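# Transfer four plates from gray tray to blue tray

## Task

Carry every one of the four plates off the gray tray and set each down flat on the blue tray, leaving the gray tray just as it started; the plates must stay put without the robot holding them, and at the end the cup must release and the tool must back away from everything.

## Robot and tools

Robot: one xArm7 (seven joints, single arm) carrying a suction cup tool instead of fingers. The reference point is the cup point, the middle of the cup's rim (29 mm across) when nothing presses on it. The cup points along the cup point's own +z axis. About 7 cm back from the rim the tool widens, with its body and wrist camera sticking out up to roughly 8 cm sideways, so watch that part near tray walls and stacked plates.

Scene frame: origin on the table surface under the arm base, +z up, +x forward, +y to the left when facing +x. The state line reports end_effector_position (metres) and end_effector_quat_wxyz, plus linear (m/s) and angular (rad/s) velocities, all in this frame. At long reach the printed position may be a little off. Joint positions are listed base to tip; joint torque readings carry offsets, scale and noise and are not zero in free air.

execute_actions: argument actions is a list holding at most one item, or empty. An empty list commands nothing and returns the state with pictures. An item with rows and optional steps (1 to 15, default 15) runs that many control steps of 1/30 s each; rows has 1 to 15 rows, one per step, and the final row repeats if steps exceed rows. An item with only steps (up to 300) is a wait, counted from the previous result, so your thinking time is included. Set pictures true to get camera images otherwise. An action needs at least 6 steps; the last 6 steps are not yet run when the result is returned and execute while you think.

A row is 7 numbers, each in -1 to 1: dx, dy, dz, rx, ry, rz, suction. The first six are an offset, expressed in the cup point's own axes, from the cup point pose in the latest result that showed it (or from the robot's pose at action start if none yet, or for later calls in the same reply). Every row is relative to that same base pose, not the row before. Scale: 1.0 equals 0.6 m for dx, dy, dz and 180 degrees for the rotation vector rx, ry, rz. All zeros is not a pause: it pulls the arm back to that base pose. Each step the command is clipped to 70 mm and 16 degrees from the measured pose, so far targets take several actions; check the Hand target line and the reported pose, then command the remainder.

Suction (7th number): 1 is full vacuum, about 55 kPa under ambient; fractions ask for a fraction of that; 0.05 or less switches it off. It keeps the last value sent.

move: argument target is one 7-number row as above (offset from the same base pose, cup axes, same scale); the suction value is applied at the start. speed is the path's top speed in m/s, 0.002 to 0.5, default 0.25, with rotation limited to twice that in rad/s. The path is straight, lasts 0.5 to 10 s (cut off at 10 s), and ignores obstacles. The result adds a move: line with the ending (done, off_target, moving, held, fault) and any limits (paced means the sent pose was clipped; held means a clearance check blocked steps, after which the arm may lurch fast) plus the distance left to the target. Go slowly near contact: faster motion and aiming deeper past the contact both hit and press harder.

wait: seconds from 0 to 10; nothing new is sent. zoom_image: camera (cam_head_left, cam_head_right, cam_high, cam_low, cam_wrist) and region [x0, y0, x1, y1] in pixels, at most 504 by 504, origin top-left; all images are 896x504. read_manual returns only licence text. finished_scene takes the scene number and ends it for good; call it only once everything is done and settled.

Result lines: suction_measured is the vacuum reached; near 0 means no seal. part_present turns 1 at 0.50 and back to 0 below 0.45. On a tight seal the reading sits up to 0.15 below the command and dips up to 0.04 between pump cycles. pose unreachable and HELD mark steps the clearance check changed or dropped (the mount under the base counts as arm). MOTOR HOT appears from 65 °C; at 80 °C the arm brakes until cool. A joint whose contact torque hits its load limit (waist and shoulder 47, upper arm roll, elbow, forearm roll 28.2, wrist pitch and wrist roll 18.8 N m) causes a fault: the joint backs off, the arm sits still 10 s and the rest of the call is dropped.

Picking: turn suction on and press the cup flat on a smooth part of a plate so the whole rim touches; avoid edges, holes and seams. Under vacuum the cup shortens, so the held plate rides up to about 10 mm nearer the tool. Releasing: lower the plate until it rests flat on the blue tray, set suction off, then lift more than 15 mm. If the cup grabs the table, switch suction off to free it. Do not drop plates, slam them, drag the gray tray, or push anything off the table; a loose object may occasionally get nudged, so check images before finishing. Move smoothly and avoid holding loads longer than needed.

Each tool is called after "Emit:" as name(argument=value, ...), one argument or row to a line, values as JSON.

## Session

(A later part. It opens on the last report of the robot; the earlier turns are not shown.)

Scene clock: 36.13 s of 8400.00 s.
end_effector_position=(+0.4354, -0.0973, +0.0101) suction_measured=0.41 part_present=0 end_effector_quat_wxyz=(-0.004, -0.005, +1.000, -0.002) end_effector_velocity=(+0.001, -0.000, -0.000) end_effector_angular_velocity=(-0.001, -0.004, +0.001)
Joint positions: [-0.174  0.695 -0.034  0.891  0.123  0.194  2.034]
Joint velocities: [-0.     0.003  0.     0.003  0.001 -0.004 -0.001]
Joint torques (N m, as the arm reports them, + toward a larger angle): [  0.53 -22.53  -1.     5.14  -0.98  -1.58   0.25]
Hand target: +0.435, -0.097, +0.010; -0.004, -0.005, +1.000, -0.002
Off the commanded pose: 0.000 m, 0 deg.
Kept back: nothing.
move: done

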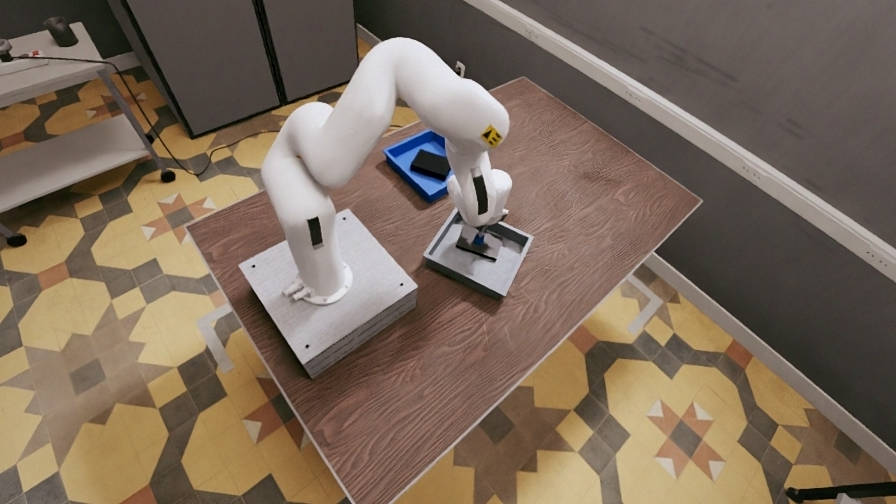

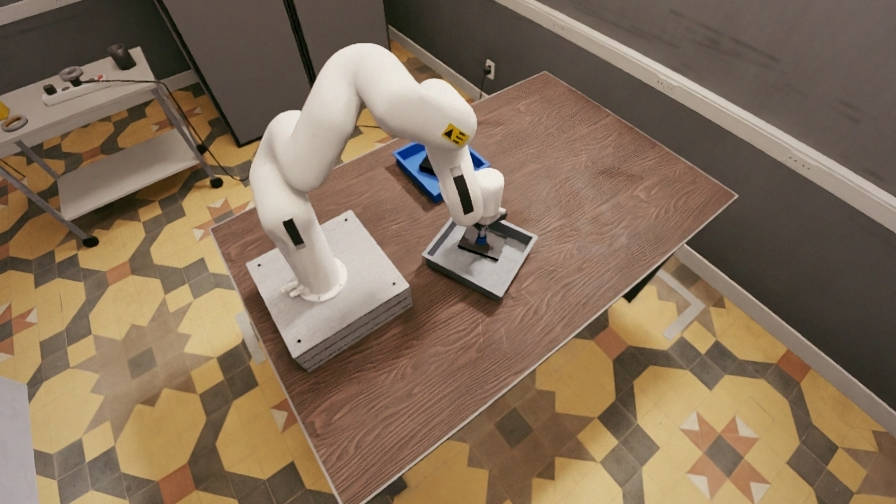

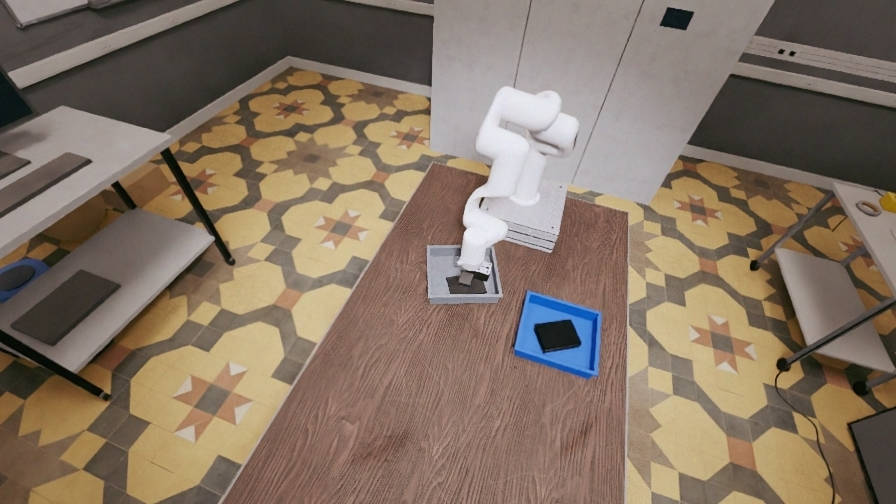

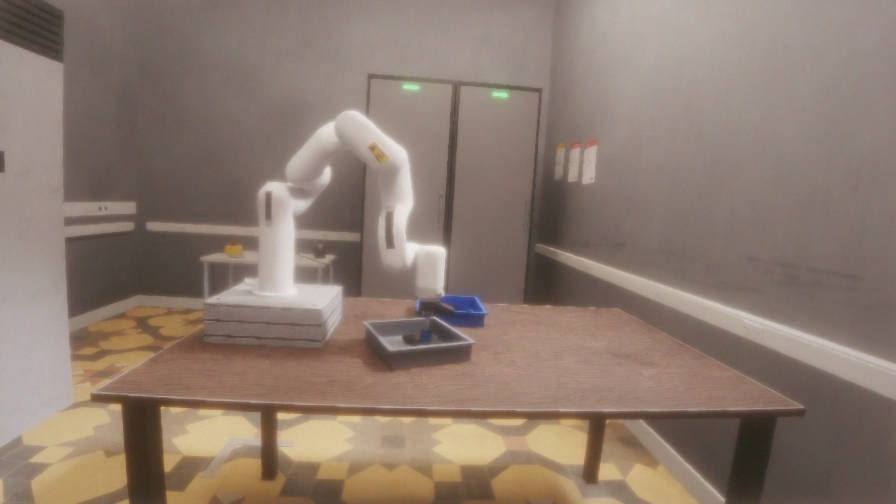

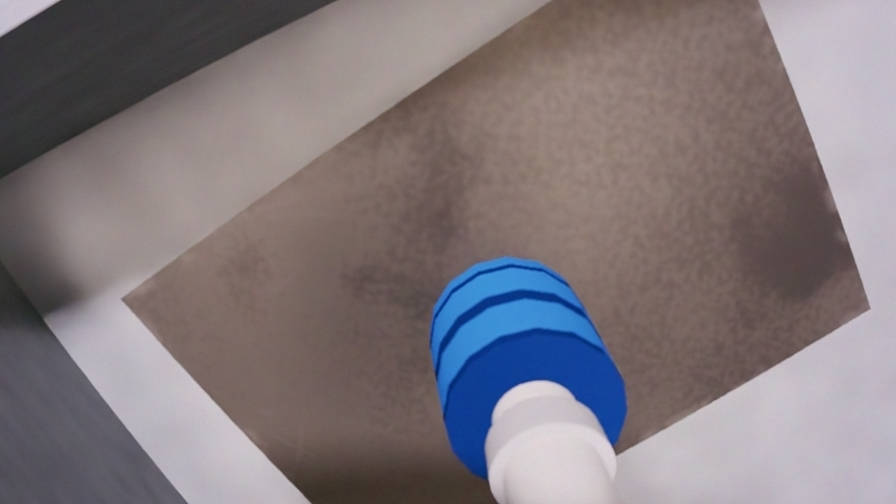

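Emit:
move(
  target=[0,0,-0.11,0,0,0,1],
  speed=0.12,
)

Emit:
move(
  target=[-0.15,0.55,0,0,0,0,1],
  speed=0.3,
)

Emit:
move(
  target=[0,0,0.073,0,0,0,1],
  speed=0.05,
)

Scene clock: 37.33 s of 8400.00 s.
end_effector_position=(+0.4359, -0.0969, +0.0757) suction_measured=0.99 part_present=1 end_effector_quat_wxyz=(-0.004, -0.005, +1.000, -0.002) end_effector_velocity=(+0.001, +0.000, +0.002) end_effector_angular_velocity=(-0.001, -0.003, -0.001)
Joint positions: [-0.15   0.49  -0.065  0.826  0.099  0.336  2.054]
Joint velocities: [ 0.002 -0.006 -0.001  0.    -0.     0.003  0.002]
Joint torques (N m, as the arm reports them, + toward a larger angle): [  0.87 -21.03  -0.81   6.24  -0.89  -1.62   0.22]
Hand target: +0.436, -0.097, +0.076; -0.004, -0.005, +1.000, -0.002
Off the commanded pose: 0.000 m, 0 deg.
Kept back: nothing.
move: done

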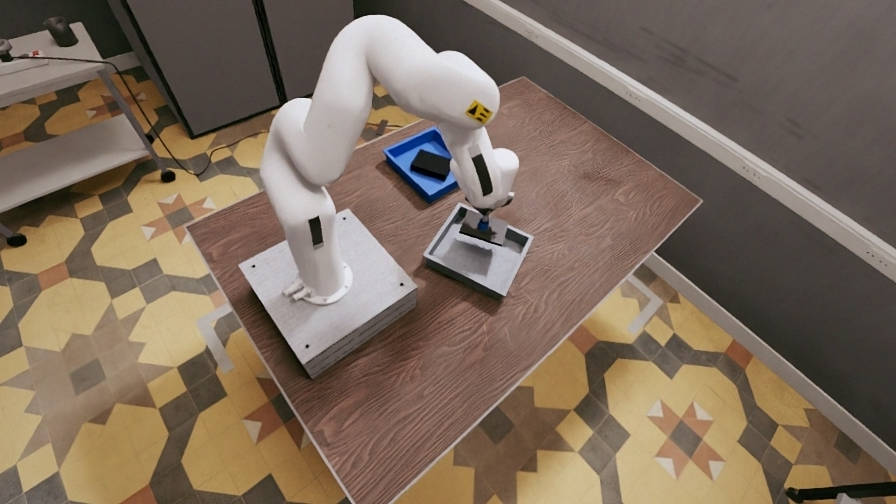

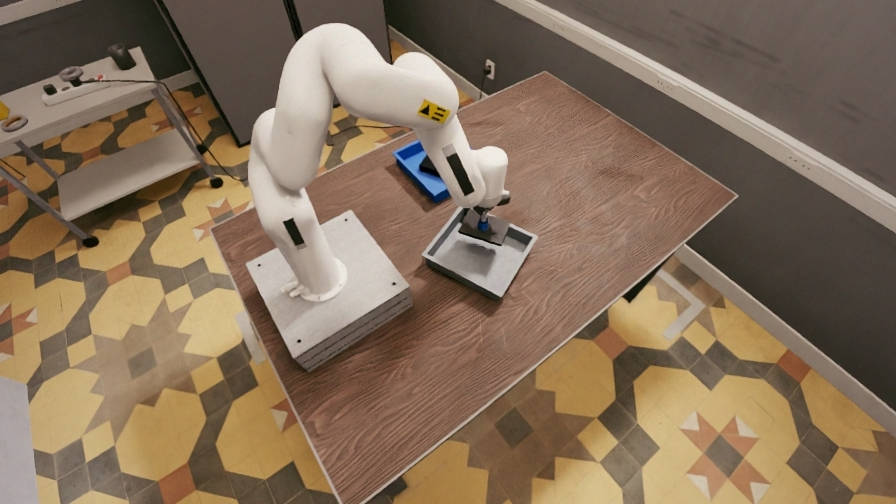

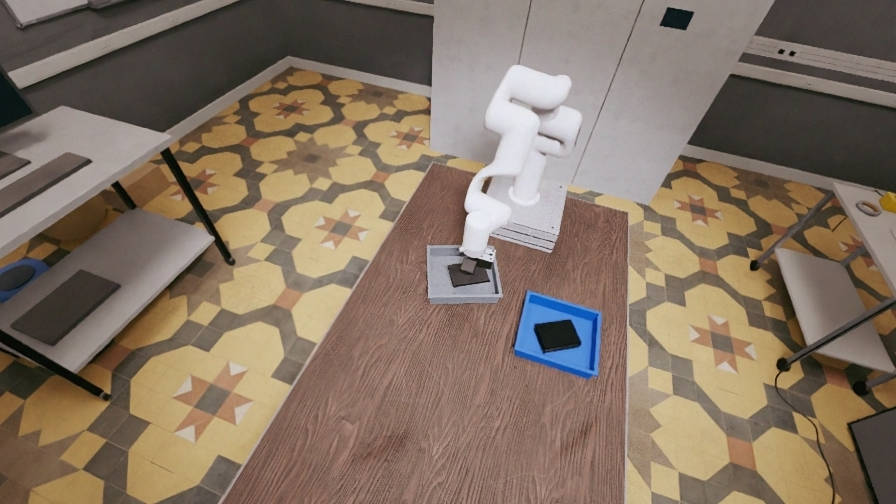

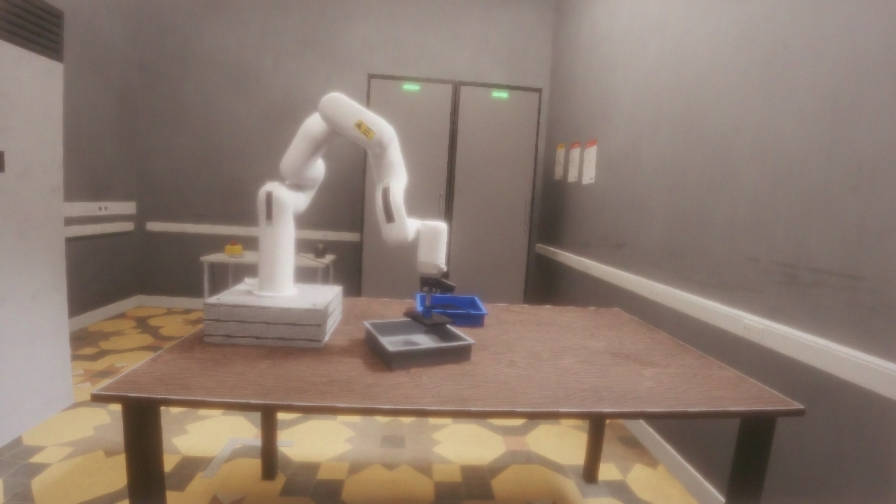

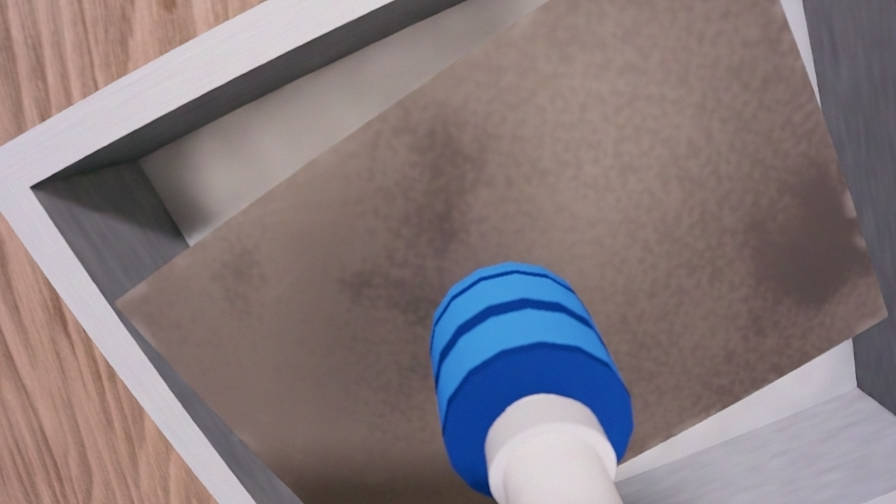

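Scene clock: 39.03 s of 8400.00 s.
end_effector_position=(+0.5225, +0.2337, +0.0729) suction_measured=0.98 part_present=1 end_effector_quat_wxyz=(-0.005, -0.004, +1.000, -0.001) end_effector_velocity=(-0.002, +0.009, -0.000) end_effector_angular_velocity=(+0.003, +0.004, +0.012)
Joint positions: [ 0.421  0.759 -0.008  1.355  0.015  0.593  2.757]
Joint velocities: [ 0.009  0.005  0.006  0.011 -0.     0.008  0.002]
Joint torques (N m, as the arm reports them, + toward a larger angle): [  0.12 -26.68  -0.56   8.22  -1.15  -1.7    0.09]
Hand target: +0.522, +0.234, +0.073; -0.005, -0.005, +1.000, -0.001
Off the commanded pose: 0.001 m, 0 deg.
Kept back: nothing.
move: done

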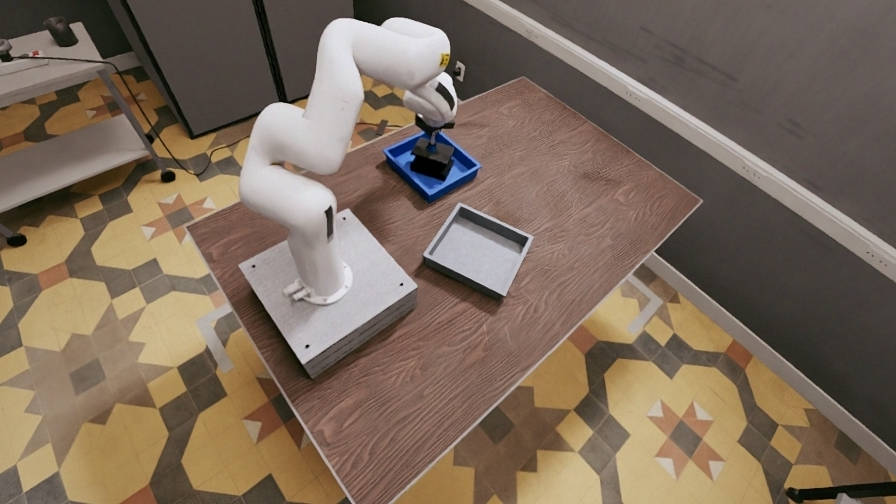

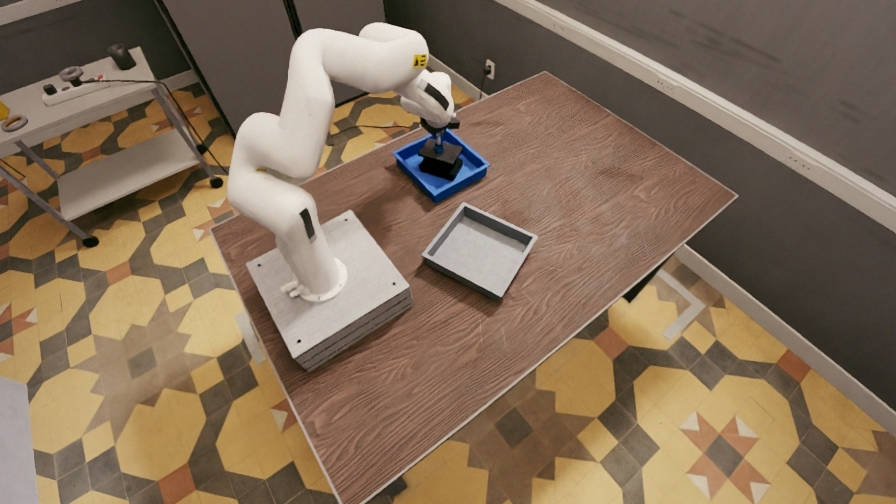

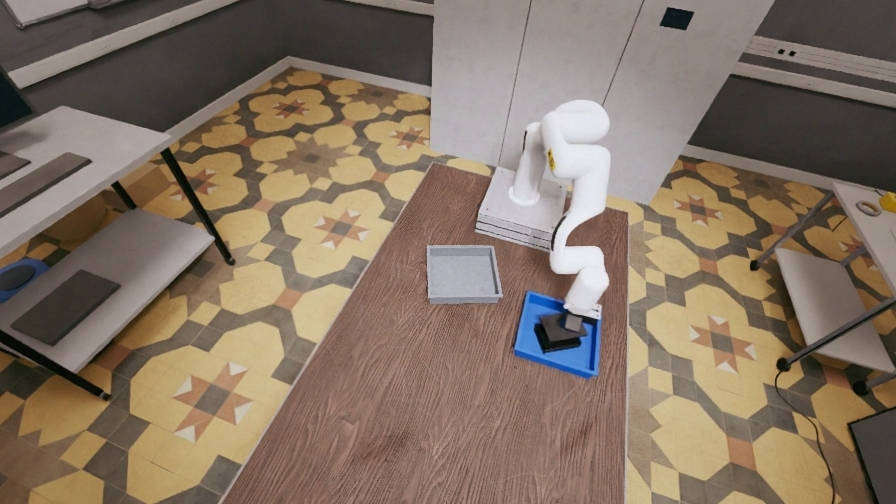

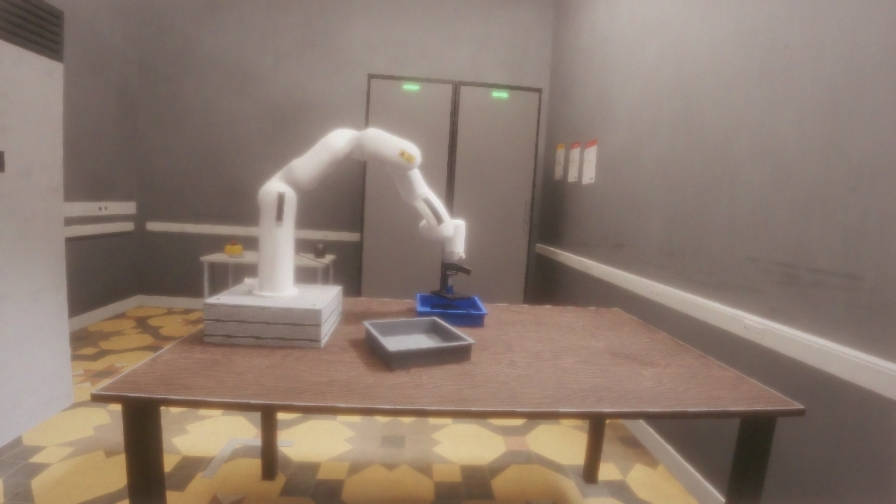

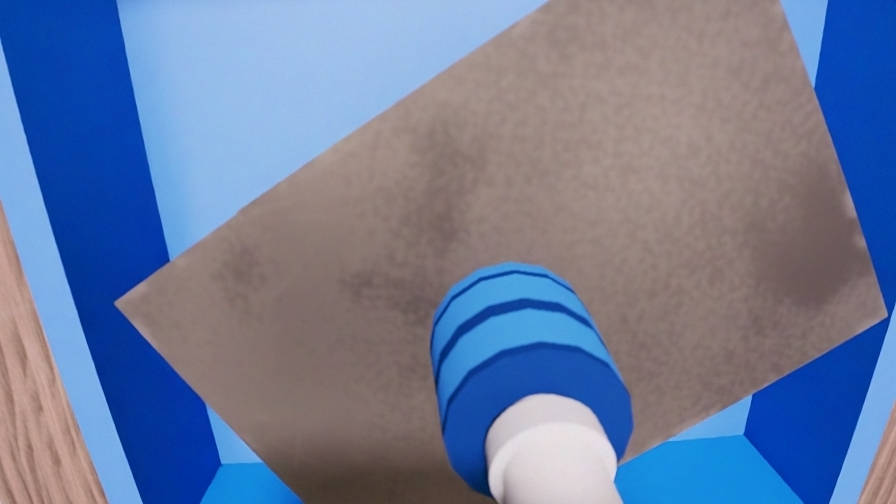

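Scene clock: 40.23 s of 8400.00 s.
end_effector_position=(+0.5235, +0.2340, +0.0310) suction_measured=0.98 part_present=1 end_effector_quat_wxyz=(-0.003, -0.004, +1.000, -0.000) end_effector_velocity=(-0.000, +0.000, -0.001) end_effector_angular_velocity=(-0.001, -0.000, +0.003)
Joint positions: [ 0.42   0.863 -0.007  1.393  0.016  0.523  2.756]
Joint velocities: [ 0.001  0.003 -0.     0.002 -0.001 -0.001 -0.001]
Joint torques (N m, as the arm reports them, + toward a larger angle): [  0.83 -20.99  -0.53   6.27  -0.91  -1.84   0.01]
Hand target: +0.522, +0.233, +0.029; -0.005, -0.004, +1.000, -0.001
Off the commanded pose: 0.002 m, 0 deg.
Kept back: nothing.
move: done

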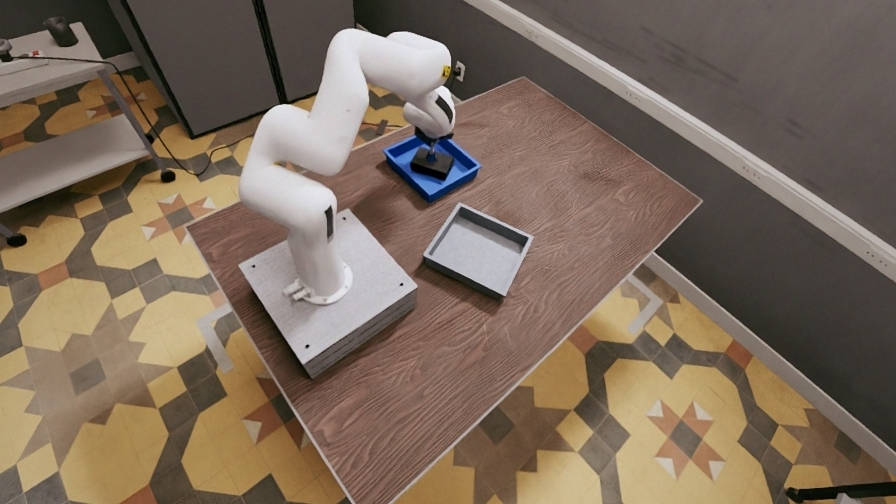

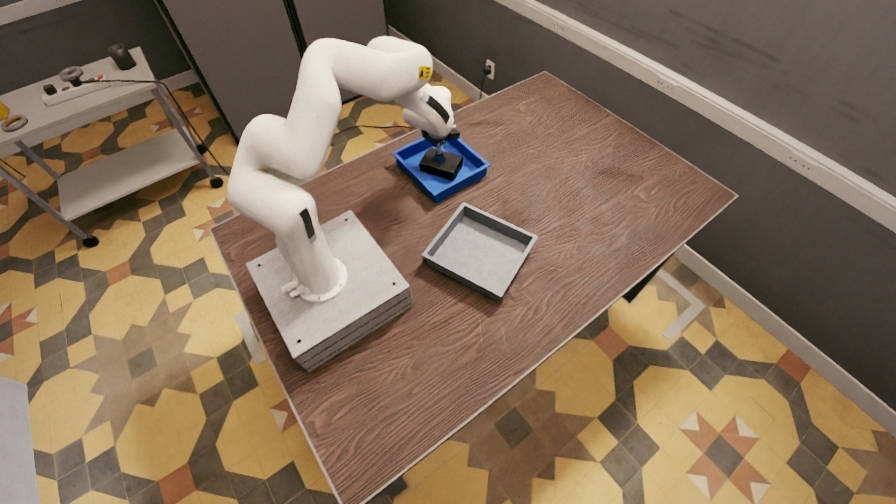

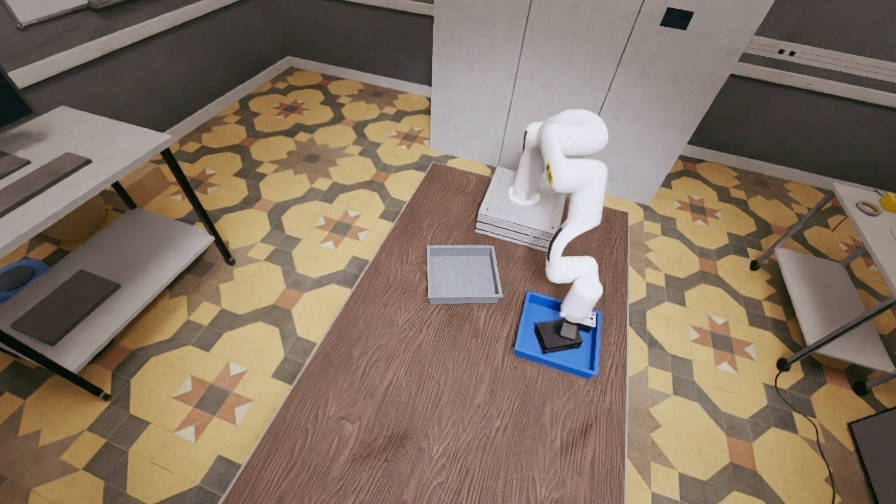

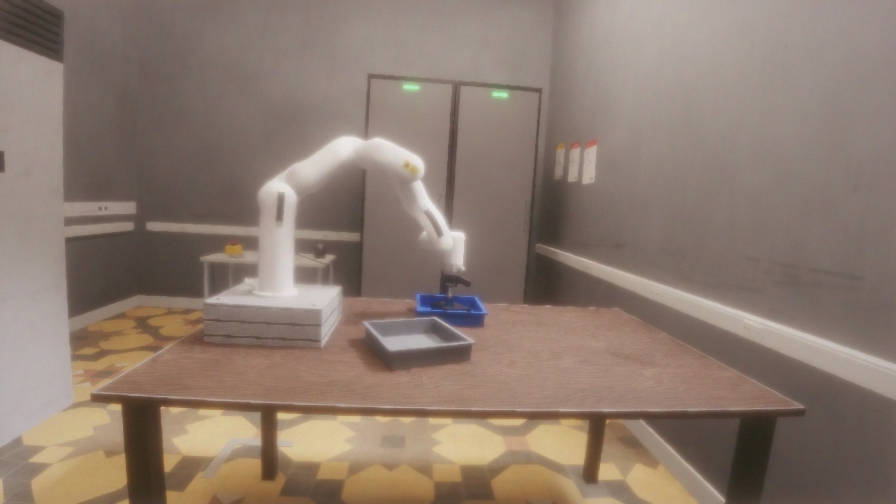

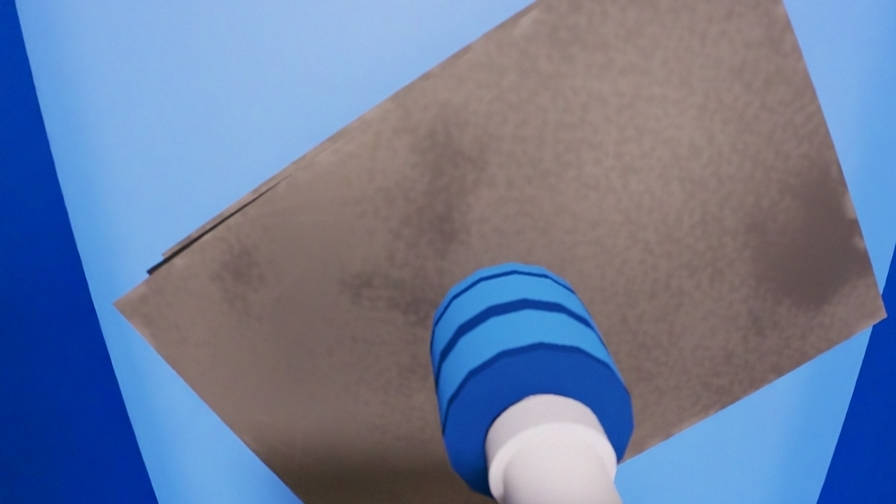

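Emit:
move(
  target=[0,0,-0.2,0,0,0,0],
)

Emit:
finished_scene(
  scene=1,
)

Scene clock: 41.47 s of 8400.00 s.
end_effector_position=(+0.5239, +0.2345, +0.1503) suction_measured=0.00 part_present=0 end_effector_quat_wxyz=(-0.004, -0.005, +1.000, -0.001) end_effector_velocity=(+0.003, +0.001, +0.006) end_effector_angular_velocity=(+0.005, -0.010, -0.002)
Joint positions: [ 0.422  0.594 -0.01   1.337  0.012  0.738  2.758]
Joint velocities: [-0.001 -0.009  0.     0.004  0.     0.001  0.001]
Joint torques (N m, as the arm reports them, + toward a larger angle): [  0.23 -25.24  -0.53   9.06  -1.02  -1.58  -0.04]
Hand target: +0.524, +0.235, +0.151; -0.003, -0.005, +1.000, -0.000
Off the commanded pose: 0.001 m, 0 deg.
Kept back: nothing.
move: done

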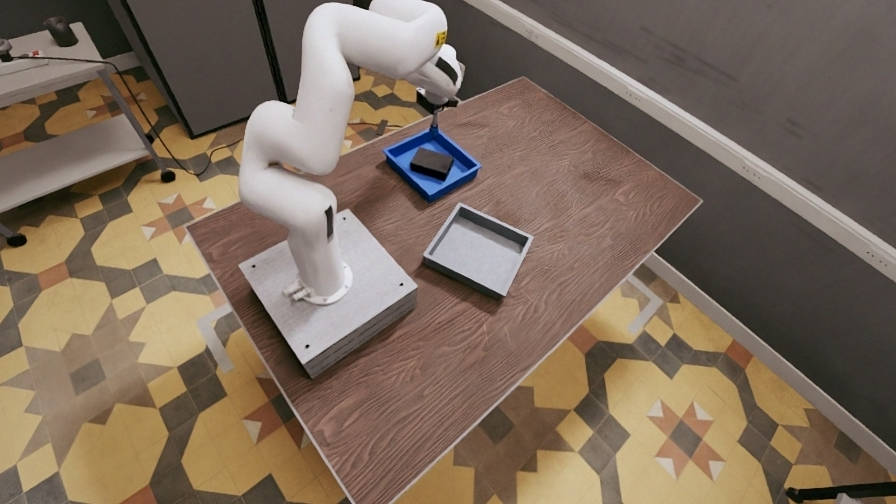

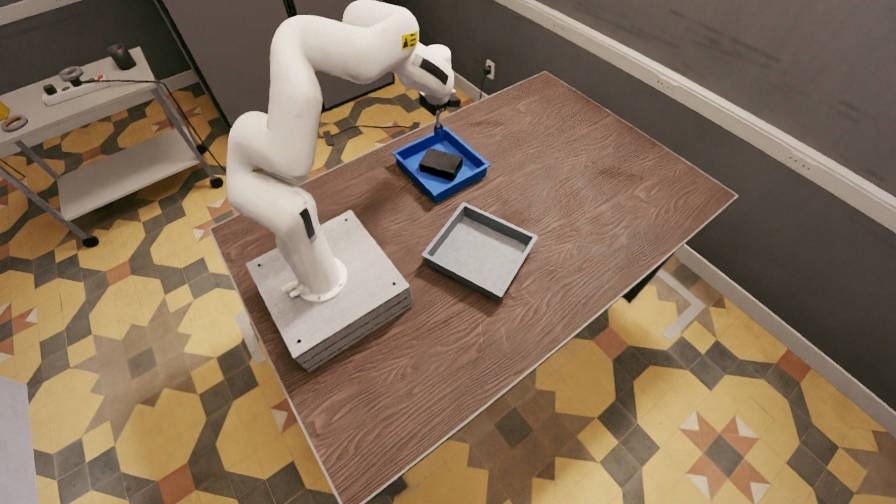

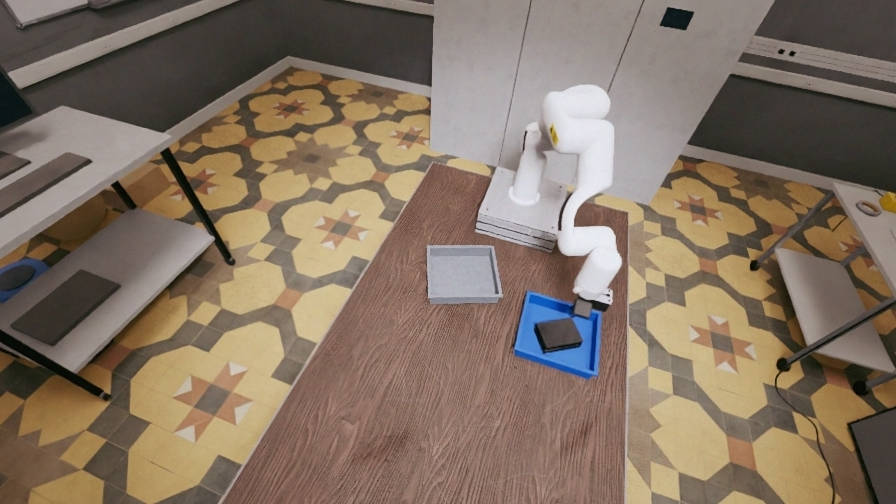

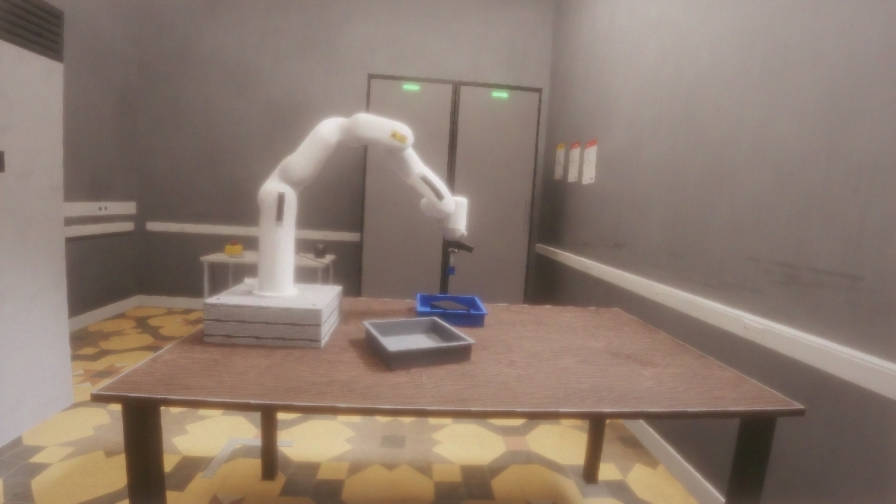

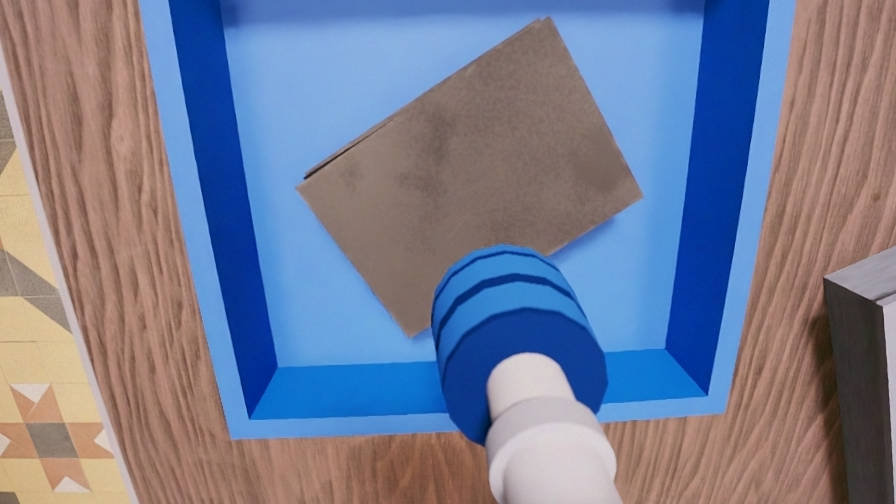

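The scene is finished: the task was done.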